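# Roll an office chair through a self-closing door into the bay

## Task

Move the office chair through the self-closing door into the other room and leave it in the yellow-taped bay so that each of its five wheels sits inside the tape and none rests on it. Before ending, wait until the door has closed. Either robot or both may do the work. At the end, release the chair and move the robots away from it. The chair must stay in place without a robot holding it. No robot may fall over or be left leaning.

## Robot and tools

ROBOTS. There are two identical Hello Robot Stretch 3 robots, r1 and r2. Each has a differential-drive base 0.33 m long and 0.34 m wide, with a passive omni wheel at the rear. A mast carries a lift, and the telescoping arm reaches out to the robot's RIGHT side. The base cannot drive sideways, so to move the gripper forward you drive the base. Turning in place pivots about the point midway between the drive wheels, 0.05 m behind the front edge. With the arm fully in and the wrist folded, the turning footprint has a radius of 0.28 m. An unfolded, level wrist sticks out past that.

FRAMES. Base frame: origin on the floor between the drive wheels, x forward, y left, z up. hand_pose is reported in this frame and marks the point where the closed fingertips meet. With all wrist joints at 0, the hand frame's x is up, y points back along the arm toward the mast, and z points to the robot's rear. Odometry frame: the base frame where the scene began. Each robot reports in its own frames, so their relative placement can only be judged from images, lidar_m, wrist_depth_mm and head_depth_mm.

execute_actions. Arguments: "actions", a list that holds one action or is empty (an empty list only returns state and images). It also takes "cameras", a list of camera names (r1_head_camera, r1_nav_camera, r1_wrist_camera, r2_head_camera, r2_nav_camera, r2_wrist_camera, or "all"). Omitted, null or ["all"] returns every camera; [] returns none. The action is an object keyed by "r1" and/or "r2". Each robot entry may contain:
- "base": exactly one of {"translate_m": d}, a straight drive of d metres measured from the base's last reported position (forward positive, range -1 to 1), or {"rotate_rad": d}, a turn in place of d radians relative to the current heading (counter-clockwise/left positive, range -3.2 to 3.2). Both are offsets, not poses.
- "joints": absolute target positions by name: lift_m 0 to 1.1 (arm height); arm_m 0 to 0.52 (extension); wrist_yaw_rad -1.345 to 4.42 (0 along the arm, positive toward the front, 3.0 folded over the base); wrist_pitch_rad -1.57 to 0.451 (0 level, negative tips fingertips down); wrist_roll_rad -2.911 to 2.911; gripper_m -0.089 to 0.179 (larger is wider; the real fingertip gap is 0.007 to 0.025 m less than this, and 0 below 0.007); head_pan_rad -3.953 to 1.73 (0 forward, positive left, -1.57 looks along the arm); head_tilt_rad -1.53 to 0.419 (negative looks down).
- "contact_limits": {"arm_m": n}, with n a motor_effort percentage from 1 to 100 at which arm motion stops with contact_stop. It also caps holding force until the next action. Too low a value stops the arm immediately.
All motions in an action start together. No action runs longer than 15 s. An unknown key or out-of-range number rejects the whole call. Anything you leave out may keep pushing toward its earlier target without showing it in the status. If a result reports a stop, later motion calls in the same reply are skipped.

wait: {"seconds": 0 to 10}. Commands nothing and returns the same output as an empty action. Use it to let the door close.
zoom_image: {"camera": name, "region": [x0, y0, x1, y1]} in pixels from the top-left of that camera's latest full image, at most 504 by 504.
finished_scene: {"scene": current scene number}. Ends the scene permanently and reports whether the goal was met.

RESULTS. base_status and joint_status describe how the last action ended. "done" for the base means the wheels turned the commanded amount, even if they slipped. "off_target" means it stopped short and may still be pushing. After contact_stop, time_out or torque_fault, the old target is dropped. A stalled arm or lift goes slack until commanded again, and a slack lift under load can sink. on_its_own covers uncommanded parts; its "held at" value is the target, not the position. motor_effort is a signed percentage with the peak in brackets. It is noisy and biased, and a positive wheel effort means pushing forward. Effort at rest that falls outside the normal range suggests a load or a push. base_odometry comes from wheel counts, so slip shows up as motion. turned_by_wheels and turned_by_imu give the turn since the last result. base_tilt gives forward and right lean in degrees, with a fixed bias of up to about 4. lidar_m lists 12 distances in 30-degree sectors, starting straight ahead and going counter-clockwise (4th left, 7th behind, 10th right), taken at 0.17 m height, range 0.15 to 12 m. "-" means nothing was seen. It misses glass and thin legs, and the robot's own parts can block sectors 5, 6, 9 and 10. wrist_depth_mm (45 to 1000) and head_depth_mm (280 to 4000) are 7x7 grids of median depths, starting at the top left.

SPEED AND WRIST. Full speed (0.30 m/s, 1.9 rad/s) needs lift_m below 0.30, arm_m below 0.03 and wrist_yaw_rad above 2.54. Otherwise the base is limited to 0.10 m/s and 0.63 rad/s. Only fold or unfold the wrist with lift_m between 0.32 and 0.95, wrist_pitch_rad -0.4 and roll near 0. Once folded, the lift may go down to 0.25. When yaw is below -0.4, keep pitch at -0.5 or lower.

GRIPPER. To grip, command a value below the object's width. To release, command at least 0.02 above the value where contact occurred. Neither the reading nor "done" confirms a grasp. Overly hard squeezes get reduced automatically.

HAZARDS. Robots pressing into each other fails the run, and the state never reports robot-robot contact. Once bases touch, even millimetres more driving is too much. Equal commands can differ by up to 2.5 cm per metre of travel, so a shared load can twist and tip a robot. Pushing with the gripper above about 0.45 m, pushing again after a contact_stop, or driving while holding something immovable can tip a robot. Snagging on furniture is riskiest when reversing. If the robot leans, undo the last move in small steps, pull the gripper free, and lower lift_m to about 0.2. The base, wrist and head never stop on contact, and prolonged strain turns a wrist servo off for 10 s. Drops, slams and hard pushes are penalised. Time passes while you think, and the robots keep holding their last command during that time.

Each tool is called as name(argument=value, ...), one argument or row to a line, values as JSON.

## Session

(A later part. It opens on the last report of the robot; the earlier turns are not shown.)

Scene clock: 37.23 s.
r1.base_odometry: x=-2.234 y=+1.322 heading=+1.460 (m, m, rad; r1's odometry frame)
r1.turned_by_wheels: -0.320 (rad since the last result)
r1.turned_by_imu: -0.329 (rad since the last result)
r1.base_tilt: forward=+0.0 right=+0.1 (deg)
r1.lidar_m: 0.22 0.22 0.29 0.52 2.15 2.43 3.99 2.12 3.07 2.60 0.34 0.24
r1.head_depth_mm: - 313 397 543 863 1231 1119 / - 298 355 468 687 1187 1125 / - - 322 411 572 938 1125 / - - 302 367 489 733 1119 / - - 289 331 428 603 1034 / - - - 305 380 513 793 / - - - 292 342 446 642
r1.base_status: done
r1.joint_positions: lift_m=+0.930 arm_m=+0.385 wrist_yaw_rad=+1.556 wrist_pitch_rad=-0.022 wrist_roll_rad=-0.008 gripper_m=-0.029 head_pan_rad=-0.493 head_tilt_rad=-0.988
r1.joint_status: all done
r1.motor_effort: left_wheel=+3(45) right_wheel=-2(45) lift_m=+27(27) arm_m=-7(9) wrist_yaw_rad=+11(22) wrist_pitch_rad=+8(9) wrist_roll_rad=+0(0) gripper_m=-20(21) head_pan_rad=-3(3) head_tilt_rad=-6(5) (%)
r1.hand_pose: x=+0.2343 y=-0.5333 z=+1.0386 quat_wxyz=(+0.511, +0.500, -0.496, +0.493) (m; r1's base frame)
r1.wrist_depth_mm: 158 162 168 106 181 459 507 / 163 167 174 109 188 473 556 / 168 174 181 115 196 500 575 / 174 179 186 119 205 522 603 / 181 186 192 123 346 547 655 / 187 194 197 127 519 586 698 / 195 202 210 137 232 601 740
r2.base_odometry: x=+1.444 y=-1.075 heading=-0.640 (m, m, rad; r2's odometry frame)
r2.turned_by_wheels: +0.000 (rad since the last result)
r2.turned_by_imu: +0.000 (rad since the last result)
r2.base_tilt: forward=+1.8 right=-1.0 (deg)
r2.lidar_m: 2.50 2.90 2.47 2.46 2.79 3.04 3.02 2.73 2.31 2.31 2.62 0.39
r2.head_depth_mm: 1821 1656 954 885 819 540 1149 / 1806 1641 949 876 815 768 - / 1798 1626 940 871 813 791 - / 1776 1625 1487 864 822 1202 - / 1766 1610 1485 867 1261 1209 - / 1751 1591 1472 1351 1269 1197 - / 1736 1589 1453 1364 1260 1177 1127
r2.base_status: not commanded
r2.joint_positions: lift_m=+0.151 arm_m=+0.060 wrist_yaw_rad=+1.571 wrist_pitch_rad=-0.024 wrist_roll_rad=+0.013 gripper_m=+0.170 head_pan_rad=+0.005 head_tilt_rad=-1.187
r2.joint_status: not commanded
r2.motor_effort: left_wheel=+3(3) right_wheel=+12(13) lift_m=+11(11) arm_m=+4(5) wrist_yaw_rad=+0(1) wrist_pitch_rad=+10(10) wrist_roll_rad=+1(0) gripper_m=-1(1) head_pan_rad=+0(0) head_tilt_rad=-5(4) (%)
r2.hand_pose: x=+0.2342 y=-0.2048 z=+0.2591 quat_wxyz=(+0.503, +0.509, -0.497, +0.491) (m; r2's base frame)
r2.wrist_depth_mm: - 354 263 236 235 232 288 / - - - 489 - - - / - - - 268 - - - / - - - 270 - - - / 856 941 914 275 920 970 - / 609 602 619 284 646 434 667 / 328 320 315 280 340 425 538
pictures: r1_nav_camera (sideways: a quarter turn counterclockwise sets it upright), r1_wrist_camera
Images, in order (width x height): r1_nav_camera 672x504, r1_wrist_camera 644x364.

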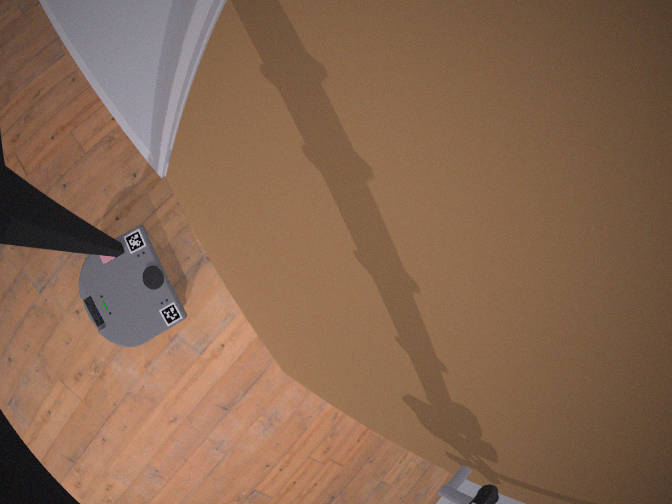

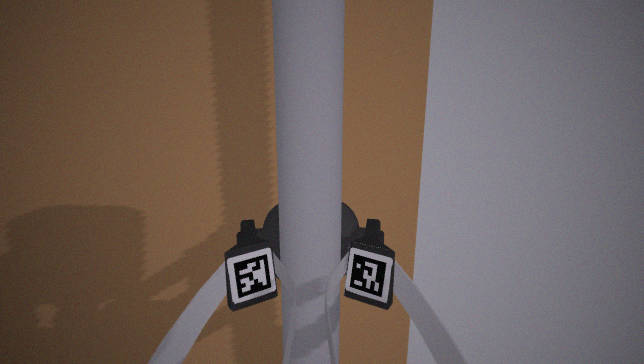

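execute_actions(
  actions=[
    {"r1":{"base":{"translate_m":-0.12}},"r2":{"base":{"translate_m":0.12},"joints":{"arm_m":0.11}}},
  ],
  cameras=["r2_wrist_camera"],
)

execute_actions(
  actions=[
    {"r1":{"base":{"rotate_rad":-0.32},"joints":{"arm_m":0.303}},"r2":{"base":{"translate_m":0.1}}},
  ],
  cameras=["r2_wrist_camera","r2_nav_camera"],
)

execute_actions(
  actions=[
    {"r1":{"base":{"translate_m":-0.13}}},
  ],
  cameras=[],
)

execute_actions(
  actions=[
    {"r1":{"base":{"rotate_rad":-0.32},"joints":{"arm_m":0.215}}},
  ],
  cameras=["r1_nav_camera"],
)

Scene clock: 39.93 s.
r1.base_odometry: x=-2.247 y=+1.203 heading=+1.460 (m, m, rad; r1's odometry frame)
r1.turned_by_wheels: +0.000 (rad since the last result)
r1.turned_by_imu: +0.000 (rad since the last result)
r1.base_tilt: forward=+0.1 right=+0.1 (deg)
r1.lidar_m: 0.30 0.31 0.43 0.74 2.11 2.39 3.94 1.91 3.12 2.63 0.40 0.30
r1.head_depth_mm: 314 376 470 624 932 1225 1121 / 301 355 437 568 809 1203 1122 / 293 336 409 521 715 1154 1125 / 287 319 384 480 643 971 1131 / - 304 362 447 583 842 1133 / - 296 342 417 534 743 1105 / - 289 324 390 491 662 1024
r1.base_status: done
r1.joint_positions: lift_m=+0.930 arm_m=+0.384 wrist_yaw_rad=+1.574 wrist_pitch_rad=-0.022 wrist_roll_rad=-0.008 gripper_m=-0.029 head_pan_rad=-0.493 head_tilt_rad=-0.988
r1.joint_status: not commanded
r1.motor_effort: left_wheel=+7(10) right_wheel=-5(19) lift_m=+28(28) arm_m=-4(8) wrist_yaw_rad=-3(14) wrist_pitch_rad=+8(8) wrist_roll_rad=+0(0) gripper_m=-19(19) head_pan_rad=-3(3) head_tilt_rad=-6(6) (%)
r1.hand_pose: x=+0.2343 y=-0.5285 z=+1.0386 quat_wxyz=(+0.507, +0.504, -0.491, +0.497) (m; r1's base frame)
r1.wrist_depth_mm: 176 175 173 106 172 574 662 / 183 181 180 110 177 604 692 / 189 188 187 115 185 639 737 / 195 194 193 119 192 662 765 / 204 203 202 122 199 707 788 / 215 213 209 127 650 752 889 / 224 222 219 135 217 770 909
r2.base_odometry: x=+1.540 y=-1.147 heading=-0.641 (m, m, rad; r2's odometry frame)
r2.turned_by_wheels: +0.000 (rad since the last result)
r2.turned_by_imu: +0.000 (rad since the last result)
r2.base_tilt: forward=+1.9 right=-1.1 (deg)
r2.lidar_m: 2.27 2.87 2.43 2.43 2.76 3.16 3.15 2.76 2.34 2.34 2.66 0.40
r2.head_depth_mm: 1834 1643 951 883 822 524 1137 / 1806 1660 951 877 816 764 1148 / 1799 1629 944 874 810 784 1156 / 1771 1614 1488 865 831 1198 - / 1749 1603 1475 876 1261 1206 - / 1742 1598 1479 1361 1266 1202 - / 1738 1574 1462 1357 1263 1187 1130
r2.base_status: done
r2.joint_positions: lift_m=+0.151 arm_m=+0.110 wrist_yaw_rad=+1.571 wrist_pitch_rad=-0.024 wrist_roll_rad=+0.013 gripper_m=+0.170 head_pan_rad=+0.005 head_tilt_rad=-1.187
r2.joint_status: all done
r2.motor_effort: left_wheel=+4(11) right_wheel=+12(22) lift_m=+11(11) arm_m=+5(8) wrist_yaw_rad=-1(0) wrist_pitch_rad=+10(10) wrist_roll_rad=+1(0) gripper_m=+0(0) head_pan_rad=+0(1) head_tilt_rad=-4(4) (%)
r2.hand_pose: x=+0.2342 y=-0.2547 z=+0.2591 quat_wxyz=(+0.503, +0.509, -0.497, +0.491) (m; r2's base frame)
r2.wrist_depth_mm: - 347 260 225 239 290 288 / - - - 239 - - - / - - - 246 - - - / - - - 255 - - - / 822 966 863 263 962 972 - / 601 606 614 277 635 639 668 / 339 326 312 269 338 397 530
pictures: r2_wrist_camera
Images, in order (width x height): r2_wrist_camera 644x364.

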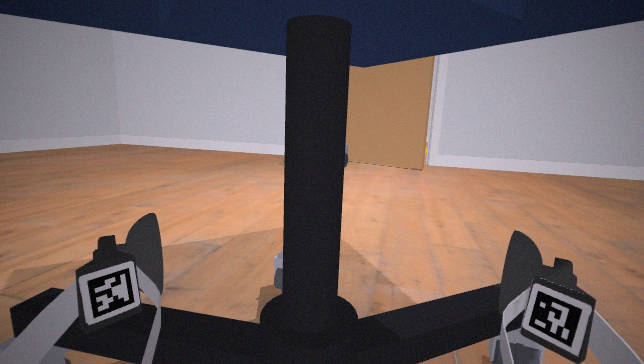

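Scene clock: 41.87 s.
r1.base_odometry: x=-2.247 y=+1.203 heading=+1.140 (m, m, rad; r1's odometry frame)
r1.turned_by_wheels: -0.320 (rad since the last result)
r1.turned_by_imu: -0.322 (rad since the last result)
r1.base_tilt: forward=+0.0 right=+0.1 (deg)
r1.lidar_m: 0.23 0.24 0.31 0.51 1.11 2.14 2.74 2.15 1.82 2.82 0.36 0.25
r1.head_depth_mm: 287 328 415 568 897 1227 1119 / - 304 374 492 720 1198 1125 / - 293 339 434 603 987 1124 / - - 311 388 517 778 1120 / - - 296 351 454 641 1085 / - - - 321 404 546 848 / - - - 302 364 477 689
r1.base_status: done
r1.joint_positions: lift_m=+0.930 arm_m=+0.304 wrist_yaw_rad=+1.559 wrist_pitch_rad=-0.022 wrist_roll_rad=-0.008 gripper_m=-0.029 head_pan_rad=-0.493 head_tilt_rad=-0.988
r1.joint_status: all done
r1.motor_effort: left_wheel=+3(41) right_wheel=-1(42) lift_m=+28(28) arm_m=-8(8) wrist_yaw_rad=+9(43) wrist_pitch_rad=+8(9) wrist_roll_rad=+0(0) gripper_m=-20(24) head_pan_rad=-3(3) head_tilt_rad=-5(5) (%)
r1.hand_pose: x=+0.2343 y=-0.4516 z=+1.0385 quat_wxyz=(+0.511, +0.501, -0.495, +0.493) (m; r1's base frame)
r1.wrist_depth_mm: 159 162 168 105 180 - - / 164 168 175 110 186 - - / 170 174 182 114 194 - - / 176 180 187 118 203 - - / 182 187 193 122 - - - / 189 194 198 127 - - - / 197 200 211 135 229 - -
r2.base_odometry: x=+1.620 y=-1.207 heading=-0.641 (m, m, rad; r2's odometry frame)
r2.turned_by_wheels: +0.000 (rad since the last result)
r2.turned_by_imu: +0.000 (rad since the last result)
r2.base_tilt: forward=+1.9 right=-1.1 (deg)
r2.lidar_m: 2.16 2.84 2.41 2.41 2.74 3.25 3.24 2.79 2.36 2.36 2.69 0.40
r2.head_depth_mm: 1815 1659 955 887 819 530 1137 / 1798 1638 947 879 818 763 1145 / 1784 1636 1499 871 809 781 1151 / 1769 1621 1484 865 844 1212 - / 1759 1606 1481 1212 1267 1208 - / 1741 1593 1470 1363 1275 1206 - / 1731 1585 1456 1362 1259 1182 1128
r2.base_status: done
r2.joint_positions: lift_m=+0.151 arm_m=+0.110 wrist_yaw_rad=+1.571 wrist_pitch_rad=-0.024 wrist_roll_rad=+0.013 gripper_m=+0.170 head_pan_rad=+0.005 head_tilt_rad=-1.187
r2.joint_status: not commanded
r2.motor_effort: left_wheel=+4(11) right_wheel=+13(23) lift_m=+11(11) arm_m=+5(5) wrist_yaw_rad=+0(1) wrist_pitch_rad=+10(10) wrist_roll_rad=+1(0) gripper_m=+0(0) head_pan_rad=+0(0) head_tilt_rad=-4(4) (%)
r2.hand_pose: x=+0.2342 y=-0.2547 z=+0.2591 quat_wxyz=(+0.503, +0.509, -0.497, +0.491) (m; r2's base frame)
r2.wrist_depth_mm: - 350 258 218 236 293 289 / - - - 226 - - - / - - - 237 - - - / - - - 243 - - - / 816 922 882 253 915 970 988 / 606 603 613 263 639 646 674 / 346 330 315 261 323 344 535
pictures: r2_nav_camera (sideways: a quarter turn counterclockwise sets it upright), r2_wrist_camera
Images, in order (width x height): r2_nav_camera 672x504, r2_wrist_camera 644x364.

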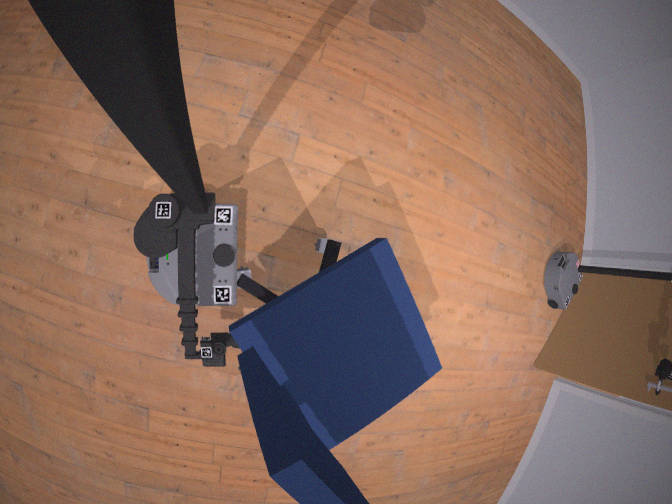

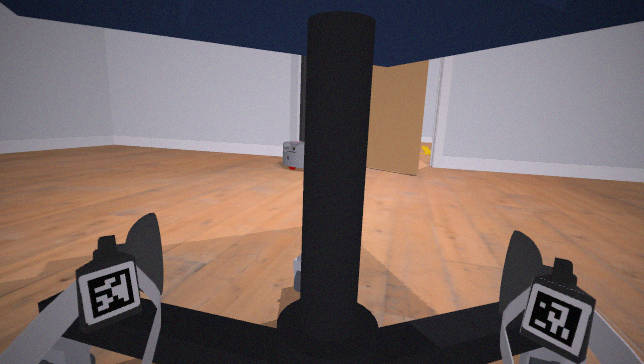

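Scene clock: 44.27 s.
r1.base_odometry: x=-2.302 y=+1.085 heading=+1.141 (m, m, rad; r1's odometry frame)
r1.turned_by_wheels: +0.000 (rad since the last result)
r1.turned_by_imu: +0.001 (rad since the last result)
r1.base_tilt: forward=+0.0 right=+0.0 (deg)
r1.lidar_m: 0.30 0.32 0.47 0.65 1.42 2.07 2.64 2.08 1.74 2.90 0.40 0.31
r1.head_depth_mm: 313 376 467 619 917 1230 1119 / 301 355 437 566 803 1201 1122 / 294 338 411 523 719 1150 1128 / 288 322 387 485 648 983 1131 / - 307 366 452 592 860 1131 / - 298 347 424 545 762 1103 / - 291 330 398 503 685 1073
r1.base_status: done
r1.joint_positions: lift_m=+0.930 arm_m=+0.303 wrist_yaw_rad=+1.582 wrist_pitch_rad=-0.023 wrist_roll_rad=-0.008 gripper_m=-0.029 head_pan_rad=-0.493 head_tilt_rad=-0.988
r1.joint_status: not commanded
r1.motor_effort: left_wheel=+8(9) right_wheel=-8(18) lift_m=+28(28) arm_m=-3(7) wrist_yaw_rad=-10(10) wrist_pitch_rad=+9(8) wrist_roll_rad=+0(0) gripper_m=-20(20) head_pan_rad=-3(3) head_tilt_rad=-6(5) (%)
r1.hand_pose: x=+0.2343 y=-0.4454 z=+1.0384 quat_wxyz=(+0.505, +0.506, -0.489, +0.499) (m; r1's base frame)
r1.wrist_depth_mm: 179 179 174 106 171 - - / 187 183 182 110 176 - - / 193 191 189 114 183 - - / 202 199 197 118 190 - - / 209 207 204 122 197 - - / 219 215 212 126 208 - - / 230 227 222 212 215 - -
r2.base_odometry: x=+1.620 y=-1.207 heading=-0.641 (m, m, rad; r2's odometry frame)
r2.turned_by_wheels: +0.000 (rad since the last result)
r2.turned_by_imu: +0.000 (rad since the last result)
r2.base_tilt: forward=+1.9 right=-1.0 (deg)
r2.lidar_m: 2.08 2.84 2.41 2.41 2.74 3.26 3.24 2.79 2.36 2.35 2.68 0.40
r2.head_depth_mm: 1814 1653 958 879 821 530 1142 / 1796 1644 947 877 817 763 1146 / 1777 1632 1494 872 811 781 1151 / 1775 1618 1493 869 843 1215 - / 1770 1605 1484 1220 1267 1207 - / 1751 1598 1468 1362 1272 1198 - / 1726 1596 1463 1358 1259 1182 1128
r2.base_status: not commanded
r2.joint_positions: lift_m=+0.151 arm_m=+0.110 wrist_yaw_rad=+1.571 wrist_pitch_rad=-0.024 wrist_roll_rad=+0.013 gripper_m=+0.170 head_pan_rad=+0.005 head_tilt_rad=-1.187
r2.joint_status: not commanded
r2.motor_effort: left_wheel=+3(3) right_wheel=+13(13) lift_m=+11(11) arm_m=+5(5) wrist_yaw_rad=+0(1) wrist_pitch_rad=+10(10) wrist_roll_rad=+1(0) gripper_m=+0(0) head_pan_rad=+0(0) head_tilt_rad=-5(4) (%)
r2.hand_pose: x=+0.2342 y=-0.2547 z=+0.2591 quat_wxyz=(+0.503, +0.509, -0.497, +0.491) (m; r2's base frame)
r2.wrist_depth_mm: - 348 261 218 236 294 291 / - - - 228 - - - / - - - 234 - - - / - - - 244 - - - / 825 903 880 251 933 - - / 606 597 618 262 635 649 679 / 346 327 312 262 325 348 532
pictures: none
No camera images: the call's "cameras" was empty. Leave "cameras" out to get every camera's image.

Scene clock: 46.20 s.
r1.base_odometry: x=-2.302 y=+1.085 heading=+0.821 (m, m, rad; r1's odometry frame)
r1.turned_by_wheels: -0.320 (rad since the last result)
r1.turned_by_imu: -0.318 (rad since the last result)
r1.base_tilt: forward=+0.0 right=+0.1 (deg)
r1.lidar_m: 0.24 0.24 0.31 0.54 0.80 2.04 2.19 3.24 1.74 3.47 0.36 0.25
r1.head_depth_mm: 291 335 427 584 990 1232 1122 / - 309 382 503 739 1206 1125 / - 296 346 444 615 1011 1124 / - - 317 396 528 793 1117 / - - 299 358 462 653 1091 / - - 288 326 411 556 861 / - - - 303 370 484 699
r1.base_status: done
r1.joint_positions: lift_m=+0.930 arm_m=+0.216 wrist_yaw_rad=+1.543 wrist_pitch_rad=-0.023 wrist_roll_rad=-0.008 gripper_m=-0.029 head_pan_rad=-0.493 head_tilt_rad=-0.988
r1.joint_status: all done
r1.on_its_own: wrist_yaw_rad is at rest, and its effort (+21) is outside its rest range (-12 to +12)
r1.motor_effort: left_wheel=-1(33) right_wheel=-1(35) lift_m=+28(28) arm_m=-9(9) wrist_yaw_rad=+21(46) wrist_pitch_rad=+8(9) wrist_roll_rad=+0(0) gripper_m=-21(24) head_pan_rad=-3(3) head_tilt_rad=-7(5) (%)
r1.hand_pose: x=+0.2342 y=-0.3677 z=+1.0384 quat_wxyz=(+0.515, +0.497, -0.499, +0.489) (m; r1's base frame)
r1.wrist_depth_mm: 156 161 167 106 181 - - / 161 167 174 110 186 - - / 166 172 179 114 198 - - / 173 179 186 119 203 - - / 179 184 191 121 - - - / 186 193 198 127 - - - / 192 199 211 211 231 - -
r2.base_odometry: x=+1.620 y=-1.207 heading=-0.641 (m, m, rad; r2's odometry frame)
r2.turned_by_wheels: +0.000 (rad since the last result)
r2.turned_by_imu: +0.000 (rad since the last result)
r2.base_tilt: forward=+1.8 right=-1.1 (deg)
r2.lidar_m: 1.95 2.84 2.42 2.41 2.75 3.25 3.25 2.78 2.36 2.35 2.67 0.40
r2.head_depth_mm: 1827 1658 951 881 820 530 1138 / 1799 1640 946 876 815 763 1148 / 1788 1630 1494 872 812 783 1156 / 1772 1613 1496 863 841 1207 - / 1757 1609 1471 1218 1266 1210 - / 1743 1585 1469 1361 1276 1196 - / 1741 1588 1467 1352 1267 1183 1133
r2.base_status: not commanded
r2.joint_positions: lift_m=+0.151 arm_m=+0.110 wrist_yaw_rad=+1.571 wrist_pitch_rad=-0.024 wrist_roll_rad=+0.013 gripper_m=+0.170 head_pan_rad=+0.005 head_tilt_rad=-1.187
r2.joint_status: not commanded
r2.motor_effort: left_wheel=+3(3) right_wheel=+12(12) lift_m=+11(11) arm_m=+5(5) wrist_yaw_rad=-1(1) wrist_pitch_rad=+10(10) wrist_roll_rad=+0(1) gripper_m=+0(0) head_pan_rad=+0(0) head_tilt_rad=-4(4) (%)
r2.hand_pose: x=+0.2342 y=-0.2547 z=+0.2591 quat_wxyz=(+0.503, +0.509, -0.497, +0.491) (m; r2's base frame)
r2.wrist_depth_mm: - 351 259 218 236 292 291 / - - - 228 - - - / - - - 235 - - - / - - - 242 - - - / 838 924 893 253 930 1000 987 / 601 604 613 261 632 655 667 / 346 327 314 261 322 344 531
pictures: r1_nav_camera (sideways: a quarter turn counterclockwise sets it upright)
Images, in order (width x height): r1_nav_camera 672x504.

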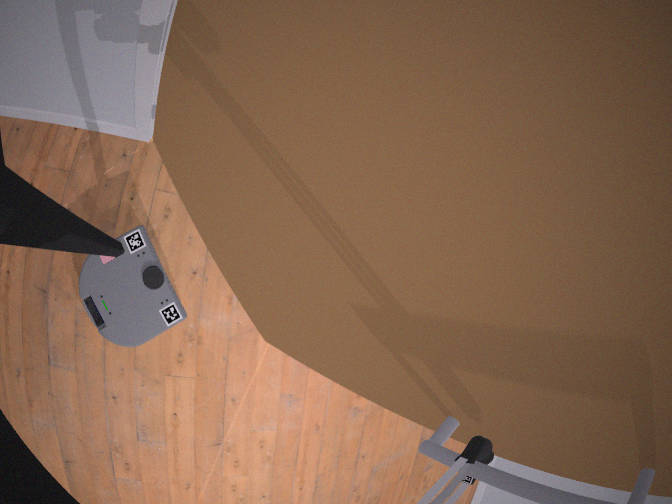

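execute_actions(
  actions=[
    {"r1":{"base":{"translate_m":-0.16}},"r2":{"base":{"rotate_rad":0.2},"joints":{"arm_m":0.19}}},
  ],
  cameras=[],
)

execute_actions(
  actions=[
    {"r1":{"base":{"rotate_rad":-0.32},"joints":{"arm_m":0.132}},"r2":{"base":{"rotate_rad":0.22},"joints":{"arm_m":0.245}}},
  ],
  cameras=["r2_wrist_camera","r2_nav_camera"],
)

execute_actions(
  actions=[
    {"r1":{"base":{"translate_m":-0.15}}},
  ],
  cameras=[],
)

execute_actions(
  actions=[
    {"r1":{"base":{"rotate_rad":-0.25},"joints":{"arm_m":0.066}}},
  ],
  cameras=[],
)

execute_actions(
  actions=[
    {"r1":{"base":{"translate_m":-0.11},"joints":{"arm_m":0.058}}},
  ],
  cameras=["r1_nav_camera"],
)

Scene clock: 49.60 s.
r1.base_odometry: x=-2.411 y=+0.968 heading=+0.821 (m, m, rad; r1's odometry frame)
r1.turned_by_wheels: +0.000 (rad since the last result)
r1.turned_by_imu: +0.000 (rad since the last result)
r1.base_tilt: forward=+0.1 right=+0.1 (deg)
r1.lidar_m: 0.30 0.33 0.49 0.64 0.95 1.91 2.05 3.05 1.99 1.69 0.39 0.31
r1.head_depth_mm: 308 369 458 605 899 1232 1121 / 299 351 431 558 787 1200 1122 / 293 335 407 517 710 1133 1129 / 288 321 386 484 648 984 1132 / - 307 366 453 593 865 1136 / - 299 349 427 550 775 1105 / - 292 333 403 512 699 1093
r1.base_status: done
r1.joint_positions: lift_m=+0.930 arm_m=+0.215 wrist_yaw_rad=+1.579 wrist_pitch_rad=-0.023 wrist_roll_rad=-0.008 gripper_m=-0.029 head_pan_rad=-0.493 head_tilt_rad=-0.988
r1.joint_status: not commanded
r1.motor_effort: left_wheel=+7(11) right_wheel=-6(14) lift_m=+28(28) arm_m=-1(8) wrist_yaw_rad=-4(27) wrist_pitch_rad=+8(8) wrist_roll_rad=+0(0) gripper_m=-20(23) head_pan_rad=-4(4) head_tilt_rad=-5(5) (%)
r1.hand_pose: x=+0.2343 y=-0.3578 z=+1.0384 quat_wxyz=(+0.506, +0.506, -0.490, +0.498) (m; r1's base frame)
r1.wrist_depth_mm: 183 180 175 106 169 - - / 190 186 182 110 175 - - / 197 194 190 114 180 - - / 206 202 196 119 189 - - / 216 208 206 122 194 - - / 227 220 - 127 203 - - / 237 231 224 138 214 - -
r2.base_odometry: x=+1.620 y=-1.207 heading=-0.441 (m, m, rad; r2's odometry frame)
r2.turned_by_wheels: +0.200 (rad since the last result)
r2.turned_by_imu: +0.194 (rad since the last result)
r2.base_tilt: forward=+1.8 right=-1.1 (deg)
r2.lidar_m: 2.01 2.58 2.41 2.44 3.14 3.24 3.32 2.52 2.36 2.40 0.41 0.42
r2.head_depth_mm: 1829 1651 1506 884 821 767 526 / 1803 1645 1507 877 816 763 1140 / 1789 1639 1499 871 821 781 1149 / 1776 1619 1491 894 1269 1213 - / 1759 1607 1482 1374 1274 1204 - / 1757 1601 1468 1362 1276 1195 - / 1738 1587 1459 1351 1263 1184 1132
r2.base_status: done
r2.joint_positions: lift_m=+0.151 arm_m=+0.190 wrist_yaw_rad=+1.571 wrist_pitch_rad=-0.024 wrist_roll_rad=+0.013 gripper_m=+0.170 head_pan_rad=+0.005 head_tilt_rad=-1.187
r2.joint_status: all done
r2.motor_effort: left_wheel=+2(2) right_wheel=+17(22) lift_m=+11(11) arm_m=+5(4) wrist_yaw_rad=+0(1) wrist_pitch_rad=+10(10) wrist_roll_rad=+1(1) gripper_m=-1(1) head_pan_rad=+0(0) head_tilt_rad=-5(4) (%)
r2.hand_pose: x=+0.2342 y=-0.3347 z=+0.2591 quat_wxyz=(+0.503, +0.509, -0.497, +0.491) (m; r2's base frame)
r2.wrist_depth_mm: - 345 261 179 243 298 - / - - - 184 - - - / - - - 190 - - - / - - - 197 - - - / 848 938 880 204 960 940 - / 603 608 626 212 629 662 670 / 362 326 313 219 489 488 533
pictures: none
No camera images: the call's "cameras" was empty. Leave "cameras" out to get every camera's image.

Scene clock: 51.63 s.
r1.base_odometry: x=-2.411 y=+0.968 heading=+0.501 (m, m, rad; r1's odometry frame)
r1.turned_by_wheels: -0.320 (rad since the last result)
r1.turned_by_imu: -0.319 (rad since the last result)
r1.base_tilt: forward=+0.1 right=+0.1 (deg)
r1.lidar_m: 0.24 0.25 0.32 0.58 0.71 1.33 1.91 2.29 4.23 1.67 0.38 0.26
r1.head_depth_mm: 295 347 424 605 1364 1236 1118 / - 318 395 520 764 1216 1121 / - 300 357 458 636 1041 1125 / - 288 327 409 544 818 1128 / - - 304 369 477 673 1093 / - - 292 336 423 571 883 / - - - 310 381 497 718
r1.base_status: done
r1.joint_positions: lift_m=+0.930 arm_m=+0.133 wrist_yaw_rad=+1.555 wrist_pitch_rad=-0.023 wrist_roll_rad=-0.008 gripper_m=-0.029 head_pan_rad=-0.493 head_tilt_rad=-0.988
r1.joint_status: all done
r1.motor_effort: left_wheel=-1(25) right_wheel=-2(28) lift_m=+28(28) arm_m=-8(7) wrist_yaw_rad=+18(42) wrist_pitch_rad=+8(9) wrist_roll_rad=+0(0) gripper_m=-20(23) head_pan_rad=-3(3) head_tilt_rad=-6(7) (%)
r1.hand_pose: x=+0.2342 y=-0.2817 z=+1.0384 quat_wxyz=(+0.512, +0.500, -0.496, +0.492) (m; r1's base frame)
r1.wrist_depth_mm: 158 162 168 106 180 - - / 163 167 174 110 188 - - / 168 172 180 114 194 - - / 174 179 186 119 203 - - / 180 186 193 122 - - - / 188 193 198 127 - - - / 194 199 210 173 230 - -
r2.base_odometry: x=+1.620 y=-1.207 heading=-0.222 (m, m, rad; r2's odometry frame)
r2.turned_by_wheels: +0.220 (rad since the last result)
r2.turned_by_imu: +0.214 (rad since the last result)
r2.base_tilt: forward=+1.8 right=-1.1 (deg)
r2.lidar_m: 2.77 2.43 2.41 2.60 3.28 3.25 3.01 2.39 2.36 2.55 0.42 1.74
r2.head_depth_mm: 1803 1658 1518 881 821 767 436 / 1809 1653 1506 877 815 762 931 / 1786 1641 1504 894 851 1104 1135 / 1777 1632 1495 1377 1278 1208 - / 1753 1618 1494 1369 1279 1209 - / 1746 1600 1480 1371 1272 1193 - / 1738 1588 1460 1349 1259 1188 1134
r2.base_status: done
r2.joint_positions: lift_m=+0.151 arm_m=+0.245 wrist_yaw_rad=+1.571 wrist_pitch_rad=-0.024 wrist_roll_rad=+0.013 gripper_m=+0.170 head_pan_rad=+0.005 head_tilt_rad=-1.187
r2.joint_status: all done
r2.motor_effort: left_wheel=+1(3) right_wheel=+15(23) lift_m=+11(11) arm_m=+5(7) wrist_yaw_rad=-1(1) wrist_pitch_rad=+10(10) wrist_roll_rad=+0(0) gripper_m=-1(0) head_pan_rad=+0(0) head_tilt_rad=-3(5) (%)
r2.hand_pose: x=+0.2342 y=-0.3897 z=+0.2591 quat_wxyz=(+0.503, +0.509, -0.497, +0.491) (m; r2's base frame)
r2.wrist_depth_mm: - 349 302 118 309 299 - / - - - 122 - - - / - - - 127 - - - / - - - 131 - - - / 809 931 813 135 955 989 - / 611 600 566 140 605 650 677 / 442 339 324 146 446 489 526
pictures: r2_nav_camera (sideways: a quarter turn counterclockwise sets it upright), r2_wrist_camera
Images, in order (width x height): r2_nav_camera 672x504, r2_wrist_camera 644x364.

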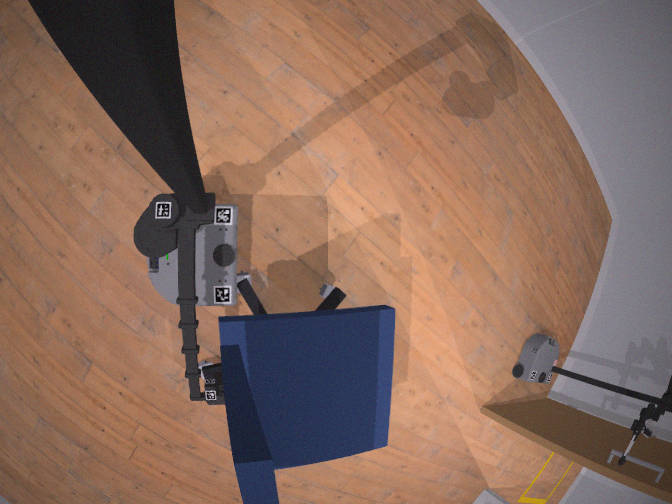

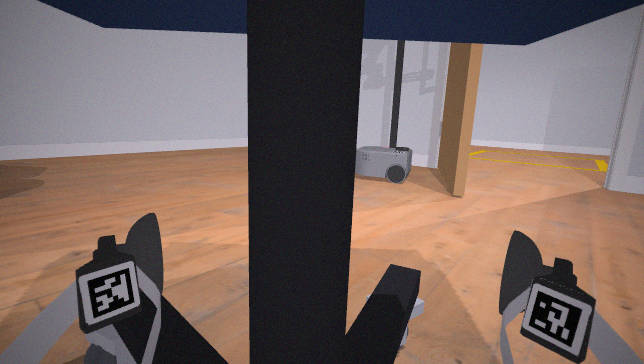

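Scene clock: 54.17 s.
r1.base_odometry: x=-2.542 y=+0.895 heading=+0.502 (m, m, rad; r1's odometry frame)
r1.turned_by_wheels: +0.000 (rad since the last result)
r1.turned_by_imu: +0.000 (rad since the last result)
r1.base_tilt: forward=+0.1 right=-0.1 (deg)
r1.lidar_m: 0.29 0.31 0.46 0.64 0.77 1.43 1.77 2.12 3.91 1.69 0.38 0.30
r1.head_depth_mm: 300 352 427 584 1346 1237 1122 / 294 337 414 535 760 1205 1123 / 287 321 389 496 680 1090 1129 / - 306 368 461 618 938 1134 / - 298 349 432 565 823 1121 / - 291 332 405 522 733 1102 / - - 316 382 484 659 1044
r1.base_status: done
r1.joint_positions: lift_m=+0.930 arm_m=+0.132 wrist_yaw_rad=+1.567 wrist_pitch_rad=-0.023 wrist_roll_rad=-0.008 gripper_m=-0.029 head_pan_rad=-0.493 head_tilt_rad=-0.988
r1.joint_status: not commanded
r1.on_its_own: wrist_yaw_rad is held at +1.537, not at your +1.570, by its stall guard, which is still easing
r1.motor_effort: left_wheel=+10(10) right_wheel=-9(15) lift_m=+28(28) arm_m=-2(8) wrist_yaw_rad=-25(25) wrist_pitch_rad=+8(8) wrist_roll_rad=+0(0) gripper_m=-23(23) head_pan_rad=-3(3) head_tilt_rad=-5(6) (%)
r1.hand_pose: x=+0.2343 y=-0.2781 z=+1.0383 quat_wxyz=(+0.509, +0.503, -0.493, +0.495) (m; r1's base frame)
r1.wrist_depth_mm: 179 177 174 106 169 - - / 185 183 180 110 175 - - / 192 191 187 114 181 - - / 199 198 193 119 188 - - / 209 207 200 121 197 - - / 219 215 - 125 208 - - / 229 225 221 134 216 - -
r2.base_odometry: x=+1.620 y=-1.207 heading=-0.222 (m, m, rad; r2's odometry frame)
r2.turned_by_wheels: +0.000 (rad since the last result)
r2.turned_by_imu: +0.000 (rad since the last result)
r2.base_tilt: forward=+1.8 right=-1.1 (deg)
r2.lidar_m: 2.78 2.44 2.40 2.60 3.28 3.24 3.00 2.39 2.36 2.54 0.42 1.70
r2.head_depth_mm: 1813 1657 1520 882 822 767 435 / 1809 1638 1512 875 816 762 930 / 1798 1638 1508 893 852 1105 1133 / 1786 1624 1501 1386 1285 1214 - / 1760 1614 1476 1376 1272 1206 - / 1752 1601 1469 1362 1273 1197 - / 1740 1597 1457 1359 1261 1179 1132
r2.base_status: not commanded
r2.joint_positions: lift_m=+0.151 arm_m=+0.245 wrist_yaw_rad=+1.571 wrist_pitch_rad=-0.024 wrist_roll_rad=+0.013 gripper_m=+0.170 head_pan_rad=+0.005 head_tilt_rad=-1.187
r2.joint_status: not commanded
r2.motor_effort: left_wheel=+2(1) right_wheel=+16(15) lift_m=+11(11) arm_m=+5(5) wrist_yaw_rad=+0(1) wrist_pitch_rad=+10(10) wrist_roll_rad=+0(1) gripper_m=+0(0) head_pan_rad=+0(1) head_tilt_rad=-4(3) (%)
r2.hand_pose: x=+0.2342 y=-0.3897 z=+0.2591 quat_wxyz=(+0.503, +0.509, -0.497, +0.491) (m; r2's base frame)
r2.wrist_depth_mm: - 350 300 118 313 301 - / - - - 122 - - - / - - - 127 - - - / - - - 130 - - - / 823 918 801 135 906 993 991 / 606 595 586 140 595 642 670 / 443 341 326 146 443 491 526
pictures: none
No camera images: the call's "cameras" was empty. Leave "cameras" out to get every camera's image.

Scene clock: 56.07 s.
r1.base_odometry: x=-2.542 y=+0.895 heading=+0.252 (m, m, rad; r1's odometry frame)
r1.turned_by_wheels: -0.250 (rad since the last result)
r1.turned_by_imu: -0.250 (rad since the last result)
r1.base_tilt: forward=+0.1 right=+0.1 (deg)
r1.lidar_m: 0.25 0.25 0.33 0.63 0.68 0.98 1.77 1.88 2.70 1.99 0.38 0.26
r1.head_depth_mm: 299 344 309 1492 1368 1232 1119 / 288 326 403 525 1311 1241 1124 / - 305 368 470 654 1072 1127 / - 292 336 420 560 841 1130 / - - 311 380 491 692 1089 / - - 296 347 437 591 916 / - - - 319 393 514 742
r1.base_status: done
r1.joint_positions: lift_m=+0.930 arm_m=+0.067 wrist_yaw_rad=+1.560 wrist_pitch_rad=-0.023 wrist_roll_rad=-0.008 gripper_m=-0.029 head_pan_rad=-0.493 head_tilt_rad=-0.988
r1.joint_status: all done
r1.motor_effort: left_wheel=-2(19) right_wheel=+0(21) lift_m=+27(28) arm_m=-8(10) wrist_yaw_rad=+20(30) wrist_pitch_rad=+8(9) wrist_roll_rad=+0(0) gripper_m=-21(22) head_pan_rad=-3(3) head_tilt_rad=-6(6) (%)
r1.hand_pose: x=+0.2342 y=-0.2145 z=+1.0384 quat_wxyz=(+0.511, +0.501, -0.495, +0.493) (m; r1's base frame)
r1.wrist_depth_mm: 158 162 168 106 180 - - / 163 168 173 110 187 - - / 168 175 180 114 194 - - / 175 179 185 118 204 - - / 182 186 192 122 - - - / 188 194 198 127 - - - / 195 200 210 211 230 - -
r2.base_odometry: x=+1.620 y=-1.207 heading=-0.222 (m, m, rad; r2's odometry frame)
r2.turned_by_wheels: +0.000 (rad since the last result)
r2.turned_by_imu: +0.000 (rad since the last result)
r2.base_tilt: forward=+1.8 right=-1.0 (deg)
r2.lidar_m: 2.78 2.44 2.41 2.61 3.28 3.25 3.02 2.39 2.35 2.55 0.42 1.70
r2.head_depth_mm: 1832 1647 1520 883 821 766 435 / 1776 1647 1506 877 816 763 928 / 1775 1625 1508 890 852 1104 1137 / 1788 1617 1497 1387 1284 1211 - / 1762 1611 1487 1373 1279 1203 - / 1745 1597 1475 1371 1272 1201 - / 1729 1587 1455 1358 1265 1184 1135
r2.base_status: not commanded
r2.joint_positions: lift_m=+0.151 arm_m=+0.245 wrist_yaw_rad=+1.571 wrist_pitch_rad=-0.024 wrist_roll_rad=+0.013 gripper_m=+0.170 head_pan_rad=+0.005 head_tilt_rad=-1.187
r2.joint_status: not commanded
r2.motor_effort: left_wheel=+1(1) right_wheel=+14(15) lift_m=+11(11) arm_m=+5(5) wrist_yaw_rad=-1(1) wrist_pitch_rad=+10(10) wrist_roll_rad=+0(1) gripper_m=-1(0) head_pan_rad=+0(0) head_tilt_rad=-3(4) (%)
r2.hand_pose: x=+0.2342 y=-0.3897 z=+0.2591 quat_wxyz=(+0.503, +0.509, -0.497, +0.491) (m; r2's base frame)
r2.wrist_depth_mm: - 347 302 118 310 299 - / - - - 122 - - - / - - - 127 - - - / - - - 131 - - - / 829 914 802 135 945 986 996 / 610 599 579 140 607 644 670 / 435 337 322 145 442 489 536
pictures: none
No camera images: the call's "cameras" was empty. Leave "cameras" out to get every camera's image.

Scene clock: 58.20 s.
r1.base_odometry: x=-2.649 y=+0.868 heading=+0.252 (m, m, rad; r1's odometry frame)
r1.turned_by_wheels: +0.000 (rad since the last result)
r1.turned_by_imu: +0.000 (rad since the last result)
r1.base_tilt: forward=+0.2 right=+0.0 (deg)
r1.lidar_m: 0.28 0.29 0.42 0.65 0.69 0.99 1.65 1.76 2.54 2.14 0.37 0.28
r1.head_depth_mm: 297 339 308 1484 1364 1230 1118 / 290 328 401 516 829 1233 1125 / - 311 378 481 662 1064 1126 / - 300 354 443 593 894 1129 / - 292 333 411 537 773 1114 / - - 315 383 491 682 1089 / - - 301 359 452 609 939
r1.base_status: done
r1.joint_positions: lift_m=+0.930 arm_m=+0.058 wrist_yaw_rad=+1.531 wrist_pitch_rad=-0.023 wrist_roll_rad=-0.008 gripper_m=-0.029 head_pan_rad=-0.493 head_tilt_rad=-0.988
r1.joint_status: all done
r1.on_its_own: wrist_yaw_rad is held at +1.529, not at your +1.570, by its stall guard, which is not easing now
r1.motor_effort: left_wheel=+4(9) right_wheel=-3(11) lift_m=+28(28) arm_m=-4(11) wrist_yaw_rad=-1(33) wrist_pitch_rad=+8(8) wrist_roll_rad=+0(0) gripper_m=-19(22) head_pan_rad=-3(3) head_tilt_rad=-5(6) (%)
r1.hand_pose: x=+0.2341 y=-0.2136 z=+1.0384 quat_wxyz=(+0.518, +0.494, -0.502, +0.486) (m; r1's base frame)
r1.wrist_depth_mm: 169 171 172 106 174 - - / 175 175 177 110 181 - - / 182 182 185 114 187 - - / 187 190 191 119 197 - - / 196 198 198 123 204 - - / 204 205 - 127 - - - / 213 214 218 138 222 - -
r2.base_odometry: x=+1.620 y=-1.207 heading=-0.222 (m, m, rad; r2's odometry frame)
r2.turned_by_wheels: +0.000 (rad since the last result)
r2.turned_by_imu: +0.000 (rad since the last result)
r2.base_tilt: forward=+1.8 right=-1.0 (deg)
r2.lidar_m: 2.06 2.44 2.41 2.61 3.29 3.24 3.00 2.39 2.36 2.56 0.42 1.71
r2.head_depth_mm: 1792 1665 1519 881 822 766 435 / 1802 1646 1512 876 817 759 933 / 1802 1634 1501 895 846 1103 1134 / 1778 1620 1492 1386 1274 1205 - / 1752 1601 1483 1370 1273 1201 - / 1754 1595 1469 1364 1271 1200 - / 1725 1584 1468 1359 1259 1186 1135
r2.base_status: not commanded
r2.joint_positions: lift_m=+0.151 arm_m=+0.245 wrist_yaw_rad=+1.571 wrist_pitch_rad=-0.024 wrist_roll_rad=+0.013 gripper_m=+0.170 head_pan_rad=+0.005 head_tilt_rad=-1.187
r2.joint_status: not commanded
r2.motor_effort: left_wheel=+1(1) right_wheel=+15(16) lift_m=+11(11) arm_m=+5(5) wrist_yaw_rad=+0(0) wrist_pitch_rad=+10(10) wrist_roll_rad=+0(1) gripper_m=+0(0) head_pan_rad=+0(0) head_tilt_rad=-5(4) (%)
r2.hand_pose: x=+0.2342 y=-0.3897 z=+0.2591 quat_wxyz=(+0.503, +0.509, -0.497, +0.491) (m; r2's base frame)
r2.wrist_depth_mm: - 344 301 119 311 296 - / - - - 122 - - - / - - - 126 - - - / - - - 131 - - - / 831 930 813 135 951 990 - / 603 605 576 139 596 650 672 / 442 337 323 146 441 490 529
pictures: r1_nav_camera (sideways: a quarter turn counterclockwise sets it upright)
Images, in order (width x height): r1_nav_camera 672x504.

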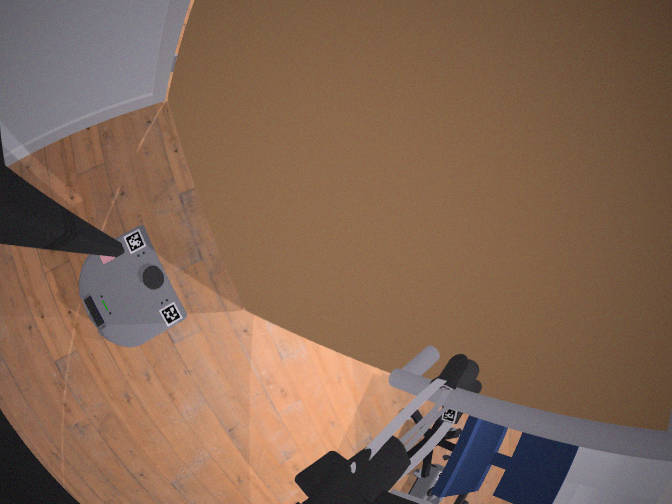

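execute_actions(
  actions=[
    {"r2":{"base":{"translate_m":0.04},"joints":{"gripper_m":0.005}}},
  ],
  cameras=["r2_wrist_camera"],
)

execute_actions(
  actions=[
    {"r2":{"base":{"translate_m":0.21},"joints":{"arm_m":0.05}}},
  ],
  cameras=["r2_nav_camera"],
)

execute_actions(
  actions=[
    {"r2":{"base":{"rotate_rad":-0.655},"joints":{"wrist_yaw_rad":1.55,"head_tilt_rad":-0.9}}},
  ],
  cameras=["r2_wrist_camera","r2_nav_camera","r2_head_camera"],
)

Scene clock: 60.53 s.
r1.base_odometry: x=-2.649 y=+0.868 heading=+0.252 (m, m, rad; r1's odometry frame)
r1.turned_by_wheels: +0.000 (rad since the last result)
r1.turned_by_imu: +0.000 (rad since the last result)
r1.base_tilt: forward=+0.1 right=+0.1 (deg)
r1.lidar_m: 0.28 0.29 0.42 0.65 0.69 0.99 1.66 1.76 2.55 2.10 0.37 0.28
r1.head_depth_mm: 297 339 308 1482 1368 1229 1123 / 290 328 401 515 831 1235 1122 / - 310 378 481 661 1065 1127 / - 300 354 444 593 898 1129 / - 292 333 411 537 774 1117 / - - 314 384 491 683 1094 / - - 301 359 451 608 940
r1.base_status: not commanded
r1.joint_positions: lift_m=+0.930 arm_m=+0.058 wrist_yaw_rad=+1.531 wrist_pitch_rad=-0.023 wrist_roll_rad=-0.008 gripper_m=-0.029 head_pan_rad=-0.493 head_tilt_rad=-0.988
r1.joint_status: not commanded
r1.on_its_own: wrist_yaw_rad is held at +1.529, not at your +1.570, by its stall guard, which is not easing now
r1.motor_effort: left_wheel=+4(4) right_wheel=-3(3) lift_m=+28(28) arm_m=-3(4) wrist_yaw_rad=-1(1) wrist_pitch_rad=+8(8) wrist_roll_rad=+0(0) gripper_m=-20(18) head_pan_rad=-4(3) head_tilt_rad=-6(5) (%)
r1.hand_pose: x=+0.2341 y=-0.2136 z=+1.0384 quat_wxyz=(+0.518, +0.494, -0.502, +0.486) (m; r1's base frame)
r1.wrist_depth_mm: 169 170 171 106 175 - - / 175 176 178 110 180 - - / 182 185 183 114 188 - - / 188 190 191 119 197 - - / 197 198 199 122 202 - - / 203 207 - 127 - - - / 214 212 218 138 221 - -
r2.base_odometry: x=+1.659 y=-1.215 heading=-0.221 (m, m, rad; r2's odometry frame)
r2.turned_by_wheels: +0.000 (rad since the last result)
r2.turned_by_imu: +0.001 (rad since the last result)
r2.base_tilt: forward=+1.8 right=-1.2 (deg)
r2.lidar_m: 2.16 2.41 2.39 2.57 3.33 3.27 3.03 2.41 2.38 2.58 0.42 1.67
r2.head_depth_mm: 1814 1642 1518 882 821 767 428 / 1813 1651 1509 878 814 761 734 / 1788 1634 1505 1262 1246 1103 1131 / 1775 1623 1482 1384 1285 1214 - / 1766 1618 1490 1366 1279 1201 - / 1742 1590 1471 1368 1267 1202 - / 1758 1591 1456 1356 1261 1187 1126
r2.base_status: done
r2.joint_positions: lift_m=+0.151 arm_m=+0.245 wrist_yaw_rad=+1.580 wrist_pitch_rad=-0.024 wrist_roll_rad=+0.013 gripper_m=+0.006 head_pan_rad=+0.005 head_tilt_rad=-1.187
r2.joint_status: all done
r2.motor_effort: left_wheel=+16(17) right_wheel=-2(22) lift_m=+12(11) arm_m=+5(5) wrist_yaw_rad=-7(12) wrist_pitch_rad=+10(10) wrist_roll_rad=+0(1) gripper_m=-23(98) head_pan_rad=+0(0) head_tilt_rad=-5(4) (%)
r2.hand_pose: x=+0.2342 y=-0.3873 z=+0.2591 quat_wxyz=(+0.501, +0.511, -0.494, +0.493) (m; r2's base frame)
r2.wrist_depth_mm: - - 337 100 197 300 291 / - - - 103 - - - / - - - 105 - - - / - - - 109 - - - / 833 859 970 113 874 960 981 / 588 611 - 117 424 649 666 / 457 367 450 121 323 494 498
pictures: r2_wrist_camera
Images, in order (width x height): r2_wrist_camera 644x364.

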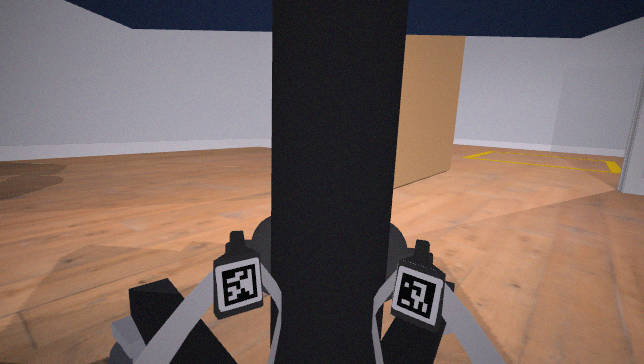

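Scene clock: 63.80 s.
r1.base_odometry: x=-2.649 y=+0.868 heading=+0.252 (m, m, rad; r1's odometry frame)
r1.turned_by_wheels: +0.000 (rad since the last result)
r1.turned_by_imu: +0.000 (rad since the last result)
r1.base_tilt: forward=+0.2 right=+0.0 (deg)
r1.lidar_m: 0.28 0.29 0.42 0.65 0.69 0.99 1.65 1.76 2.55 1.78 0.37 0.28
r1.head_depth_mm: 297 339 309 1483 1371 1232 1121 / 290 328 401 515 830 1236 1125 / - 310 378 480 663 1065 1126 / - 299 354 443 593 899 1128 / - 292 333 411 537 775 1117 / - - 315 384 491 682 1093 / - - 301 359 452 607 939
r1.base_status: not commanded
r1.joint_positions: lift_m=+0.930 arm_m=+0.058 wrist_yaw_rad=+1.531 wrist_pitch_rad=-0.023 wrist_roll_rad=-0.008 gripper_m=-0.029 head_pan_rad=-0.493 head_tilt_rad=-0.988
r1.joint_status: not commanded
r1.on_its_own: wrist_yaw_rad is held at +1.529, not at your +1.570, by its stall guard, which is not easing now
r1.motor_effort: left_wheel=+4(5) right_wheel=-3(4) lift_m=+28(28) arm_m=-5(4) wrist_yaw_rad=-2(1) wrist_pitch_rad=+8(9) wrist_roll_rad=+0(0) gripper_m=-20(19) head_pan_rad=-3(3) head_tilt_rad=-5(5) (%)
r1.hand_pose: x=+0.2341 y=-0.2136 z=+1.0384 quat_wxyz=(+0.518, +0.494, -0.502, +0.486) (m; r1's base frame)
r1.wrist_depth_mm: 170 170 171 106 175 - - / 175 176 179 110 181 - - / 183 183 183 114 188 - - / 188 190 191 120 196 - - / 196 198 197 122 203 - - / 206 205 - 127 - - - / 213 214 216 137 222 - -
r2.base_odometry: x=+1.864 y=-1.261 heading=-0.221 (m, m, rad; r2's odometry frame)
r2.turned_by_wheels: +0.000 (rad since the last result)
r2.turned_by_imu: -0.004 (rad since the last result)
r2.base_tilt: forward=+1.8 right=-1.1 (deg)
r2.lidar_m: 2.57 2.29 2.26 2.44 3.50 3.45 3.21 2.53 2.51 2.71 0.26 0.26
r2.head_depth_mm: 1795 1654 1521 884 817 767 615 / 1747 1651 1503 875 815 764 - / 1787 1629 1507 870 811 759 - / 1788 1617 1490 864 806 753 - / 1761 1604 1485 1331 810 750 - / 1745 1603 1467 1366 1274 1198 - / 1737 1589 1455 1358 1269 1191 1125
r2.base_status: done
r2.joint_positions: lift_m=+0.151 arm_m=+0.050 wrist_yaw_rad=+1.595 wrist_pitch_rad=-0.026 wrist_roll_rad=+0.013 gripper_m=+0.012 head_pan_rad=+0.005 head_tilt_rad=-1.187
r2.joint_status: all done
r2.on_its_own: gripper_m is held at +0.011, not at your +0.005, by its stall guard, which is not easing now; wrist_yaw_rad is at rest, and its effort (-18) is outside its rest range (-12 to +12)
r2.motor_effort: left_wheel=+2(30) right_wheel=+4(41) lift_m=+12(12) arm_m=+0(22) wrist_yaw_rad=-18(83) wrist_pitch_rad=+11(11) wrist_roll_rad=+1(1) gripper_m=-21(33) head_pan_rad=+0(0) head_tilt_rad=-4(4) (%)
r2.hand_pose: x=+0.2341 y=-0.1890 z=+0.2587 quat_wxyz=(+0.498, +0.515, -0.490, +0.496) (m; r2's base frame)
r2.wrist_depth_mm: - - 336 97 198 298 289 / - - - 100 - - - / - - - 103 - - - / - - - 106 - - - / 827 843 879 110 927 947 987 / 587 586 - 114 - 655 665 / 455 452 318 118 324 496 502
pictures: r2_nav_camera (sideways: a quarter turn counterclockwise sets it upright)
Images, in order (width x height): r2_nav_camera 672x504.

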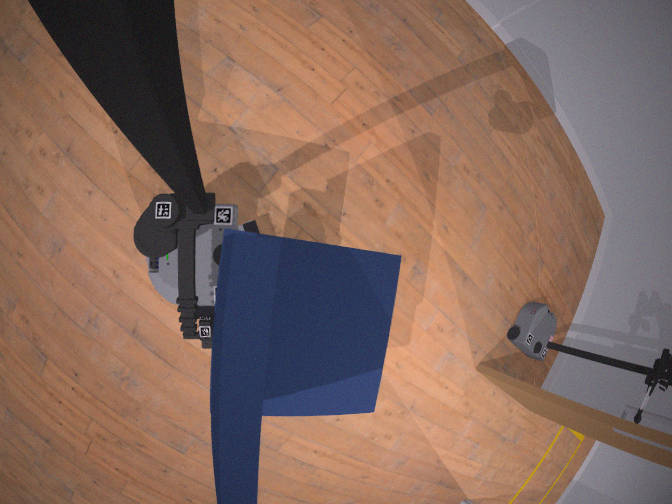

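Scene clock: 65.83 s.
r1.base_odometry: x=-2.649 y=+0.868 heading=+0.252 (m, m, rad; r1's odometry frame)
r1.turned_by_wheels: +0.000 (rad since the last result)
r1.turned_by_imu: +0.000 (rad since the last result)
r1.base_tilt: forward=+0.2 right=+0.1 (deg)
r1.lidar_m: 0.28 0.29 0.42 0.65 0.69 1.00 1.65 1.75 2.54 1.78 0.37 0.28
r1.head_depth_mm: 297 338 309 1487 1372 1230 1119 / 290 328 401 516 830 1234 1125 / - 310 377 481 662 1064 1128 / - 299 354 443 592 897 1128 / - 293 333 411 536 773 1120 / - - 314 384 490 681 1087 / - - 301 359 452 609 939
r1.base_status: not commanded
r1.joint_positions: lift_m=+0.930 arm_m=+0.058 wrist_yaw_rad=+1.531 wrist_pitch_rad=-0.023 wrist_roll_rad=-0.008 gripper_m=-0.029 head_pan_rad=-0.493 head_tilt_rad=-0.988
r1.joint_status: not commanded
r1.on_its_own: wrist_yaw_rad is held at +1.529, not at your +1.570, by its stall guard, which is not easing now
r1.motor_effort: left_wheel=+4(4) right_wheel=-3(3) lift_m=+28(28) arm_m=-5(5) wrist_yaw_rad=-1(2) wrist_pitch_rad=+8(9) wrist_roll_rad=+0(0) gripper_m=-20(20) head_pan_rad=-3(3) head_tilt_rad=-6(5) (%)
r1.hand_pose: x=+0.2341 y=-0.2136 z=+1.0384 quat_wxyz=(+0.518, +0.494, -0.502, +0.486) (m; r1's base frame)
r1.wrist_depth_mm: 169 171 170 106 174 - - / 175 177 178 110 181 - - / 182 183 184 114 188 - - / 188 189 191 119 196 - - / 196 198 198 123 205 - - / 204 206 - 126 - - - / 214 214 216 137 221 - -
r2.base_odometry: x=+1.863 y=-1.261 heading=-0.876 (m, m, rad; r2's odometry frame)
r2.turned_by_wheels: -0.654 (rad since the last result)
r2.turned_by_imu: -0.623 (rad since the last result)
r2.base_tilt: forward=+1.8 right=-1.1 (deg)
r2.lidar_m: 1.49 1.79 2.34 2.26 2.35 3.23 3.45 3.55 2.61 2.51 0.26 0.25
r2.head_depth_mm: 2281 2401 1994 1688 1471 820 738 / 2787 2367 1975 1676 1457 817 731 / 2952 2354 1946 1665 1446 811 728 / 2928 2327 1951 1646 1441 806 728 / 2925 2312 1908 1635 1423 830 723 / 1625 1926 1861 1625 1427 1268 1135 / 2274 2250 1876 1618 1403 1263 1136
r2.base_status: done
r2.joint_positions: lift_m=+0.151 arm_m=+0.050 wrist_yaw_rad=+1.609 wrist_pitch_rad=-0.024 wrist_roll_rad=+0.013 gripper_m=+0.015 head_pan_rad=+0.005 head_tilt_rad=-0.902
r2.joint_status: wrist_yaw_rad off_target (ended at +1.609, target +1.550); the others done
r2.on_its_own: wrist_yaw_rad is held at +1.606, not at your +1.550, by its stall guard, which is not easing now; gripper_m is held at +0.014, not at your +0.005, by its stall guard, which is not easing now; left_wheel is at rest, and its effort (+19) is outside its rest range (-18 to +18)
r2.motor_effort: left_wheel=+19(39) right_wheel=-6(30) lift_m=+12(12) arm_m=+3(3) wrist_yaw_rad=-2(34) wrist_pitch_rad=+10(11) wrist_roll_rad=+0(0) gripper_m=-18(25) head_pan_rad=+0(0) head_tilt_rad=+0(16) (%)
r2.hand_pose: x=+0.2340 y=-0.1851 z=+0.2591 quat_wxyz=(+0.494, +0.518, -0.487, +0.500) (m; r2's base frame)
r2.wrist_depth_mm: - - 331 97 196 297 290 / - - - 100 - - - / - - - 103 - - - / - - - 107 - - - / 856 851 888 110 879 998 981 / 600 596 - 114 277 656 683 / 451 453 312 119 313 497 499
pictures: r2_head_camera (sideways: a quarter turn clockwise sets it upright), r2_nav_camera (sideways: a quarter turn counterclockwise sets it upright), r2_wrist_camera
Images, in order (width x height): r2_head_camera 896x504, r2_nav_camera 672x504, r2_wrist_camera 644x364.

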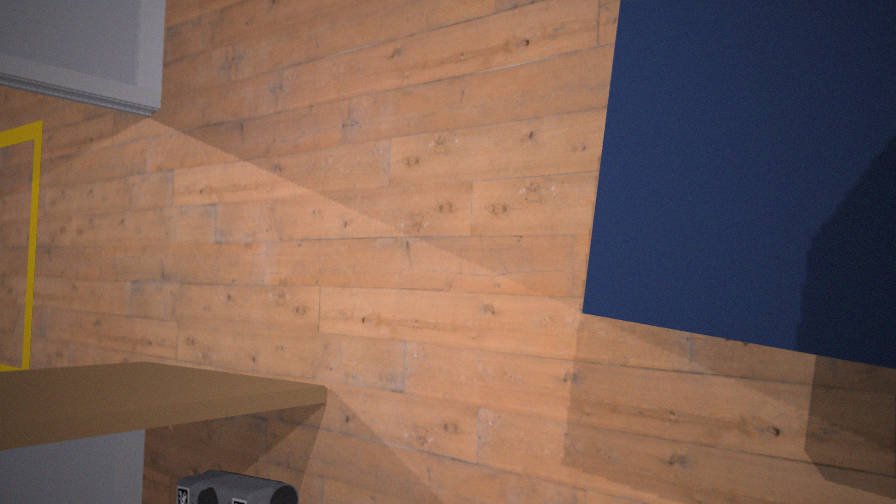

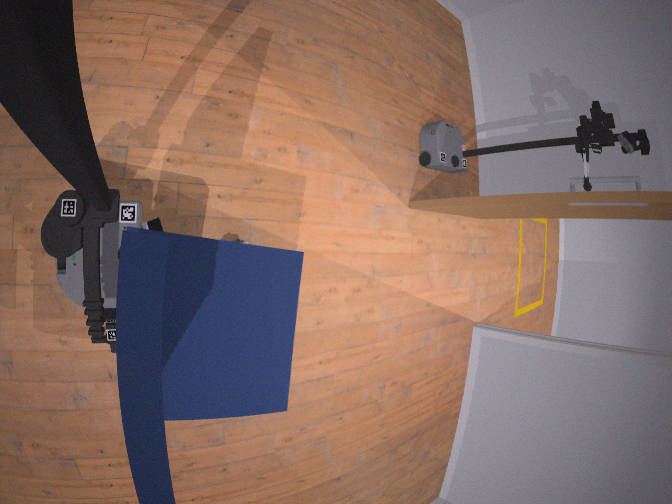

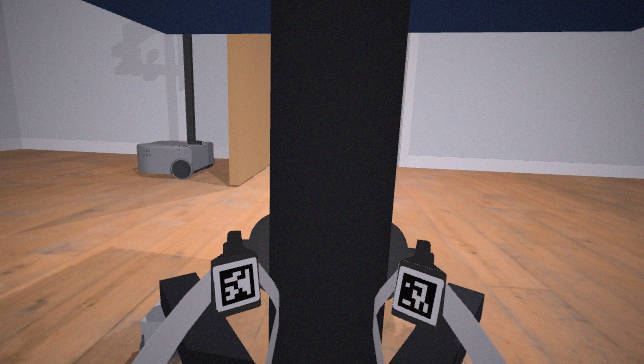

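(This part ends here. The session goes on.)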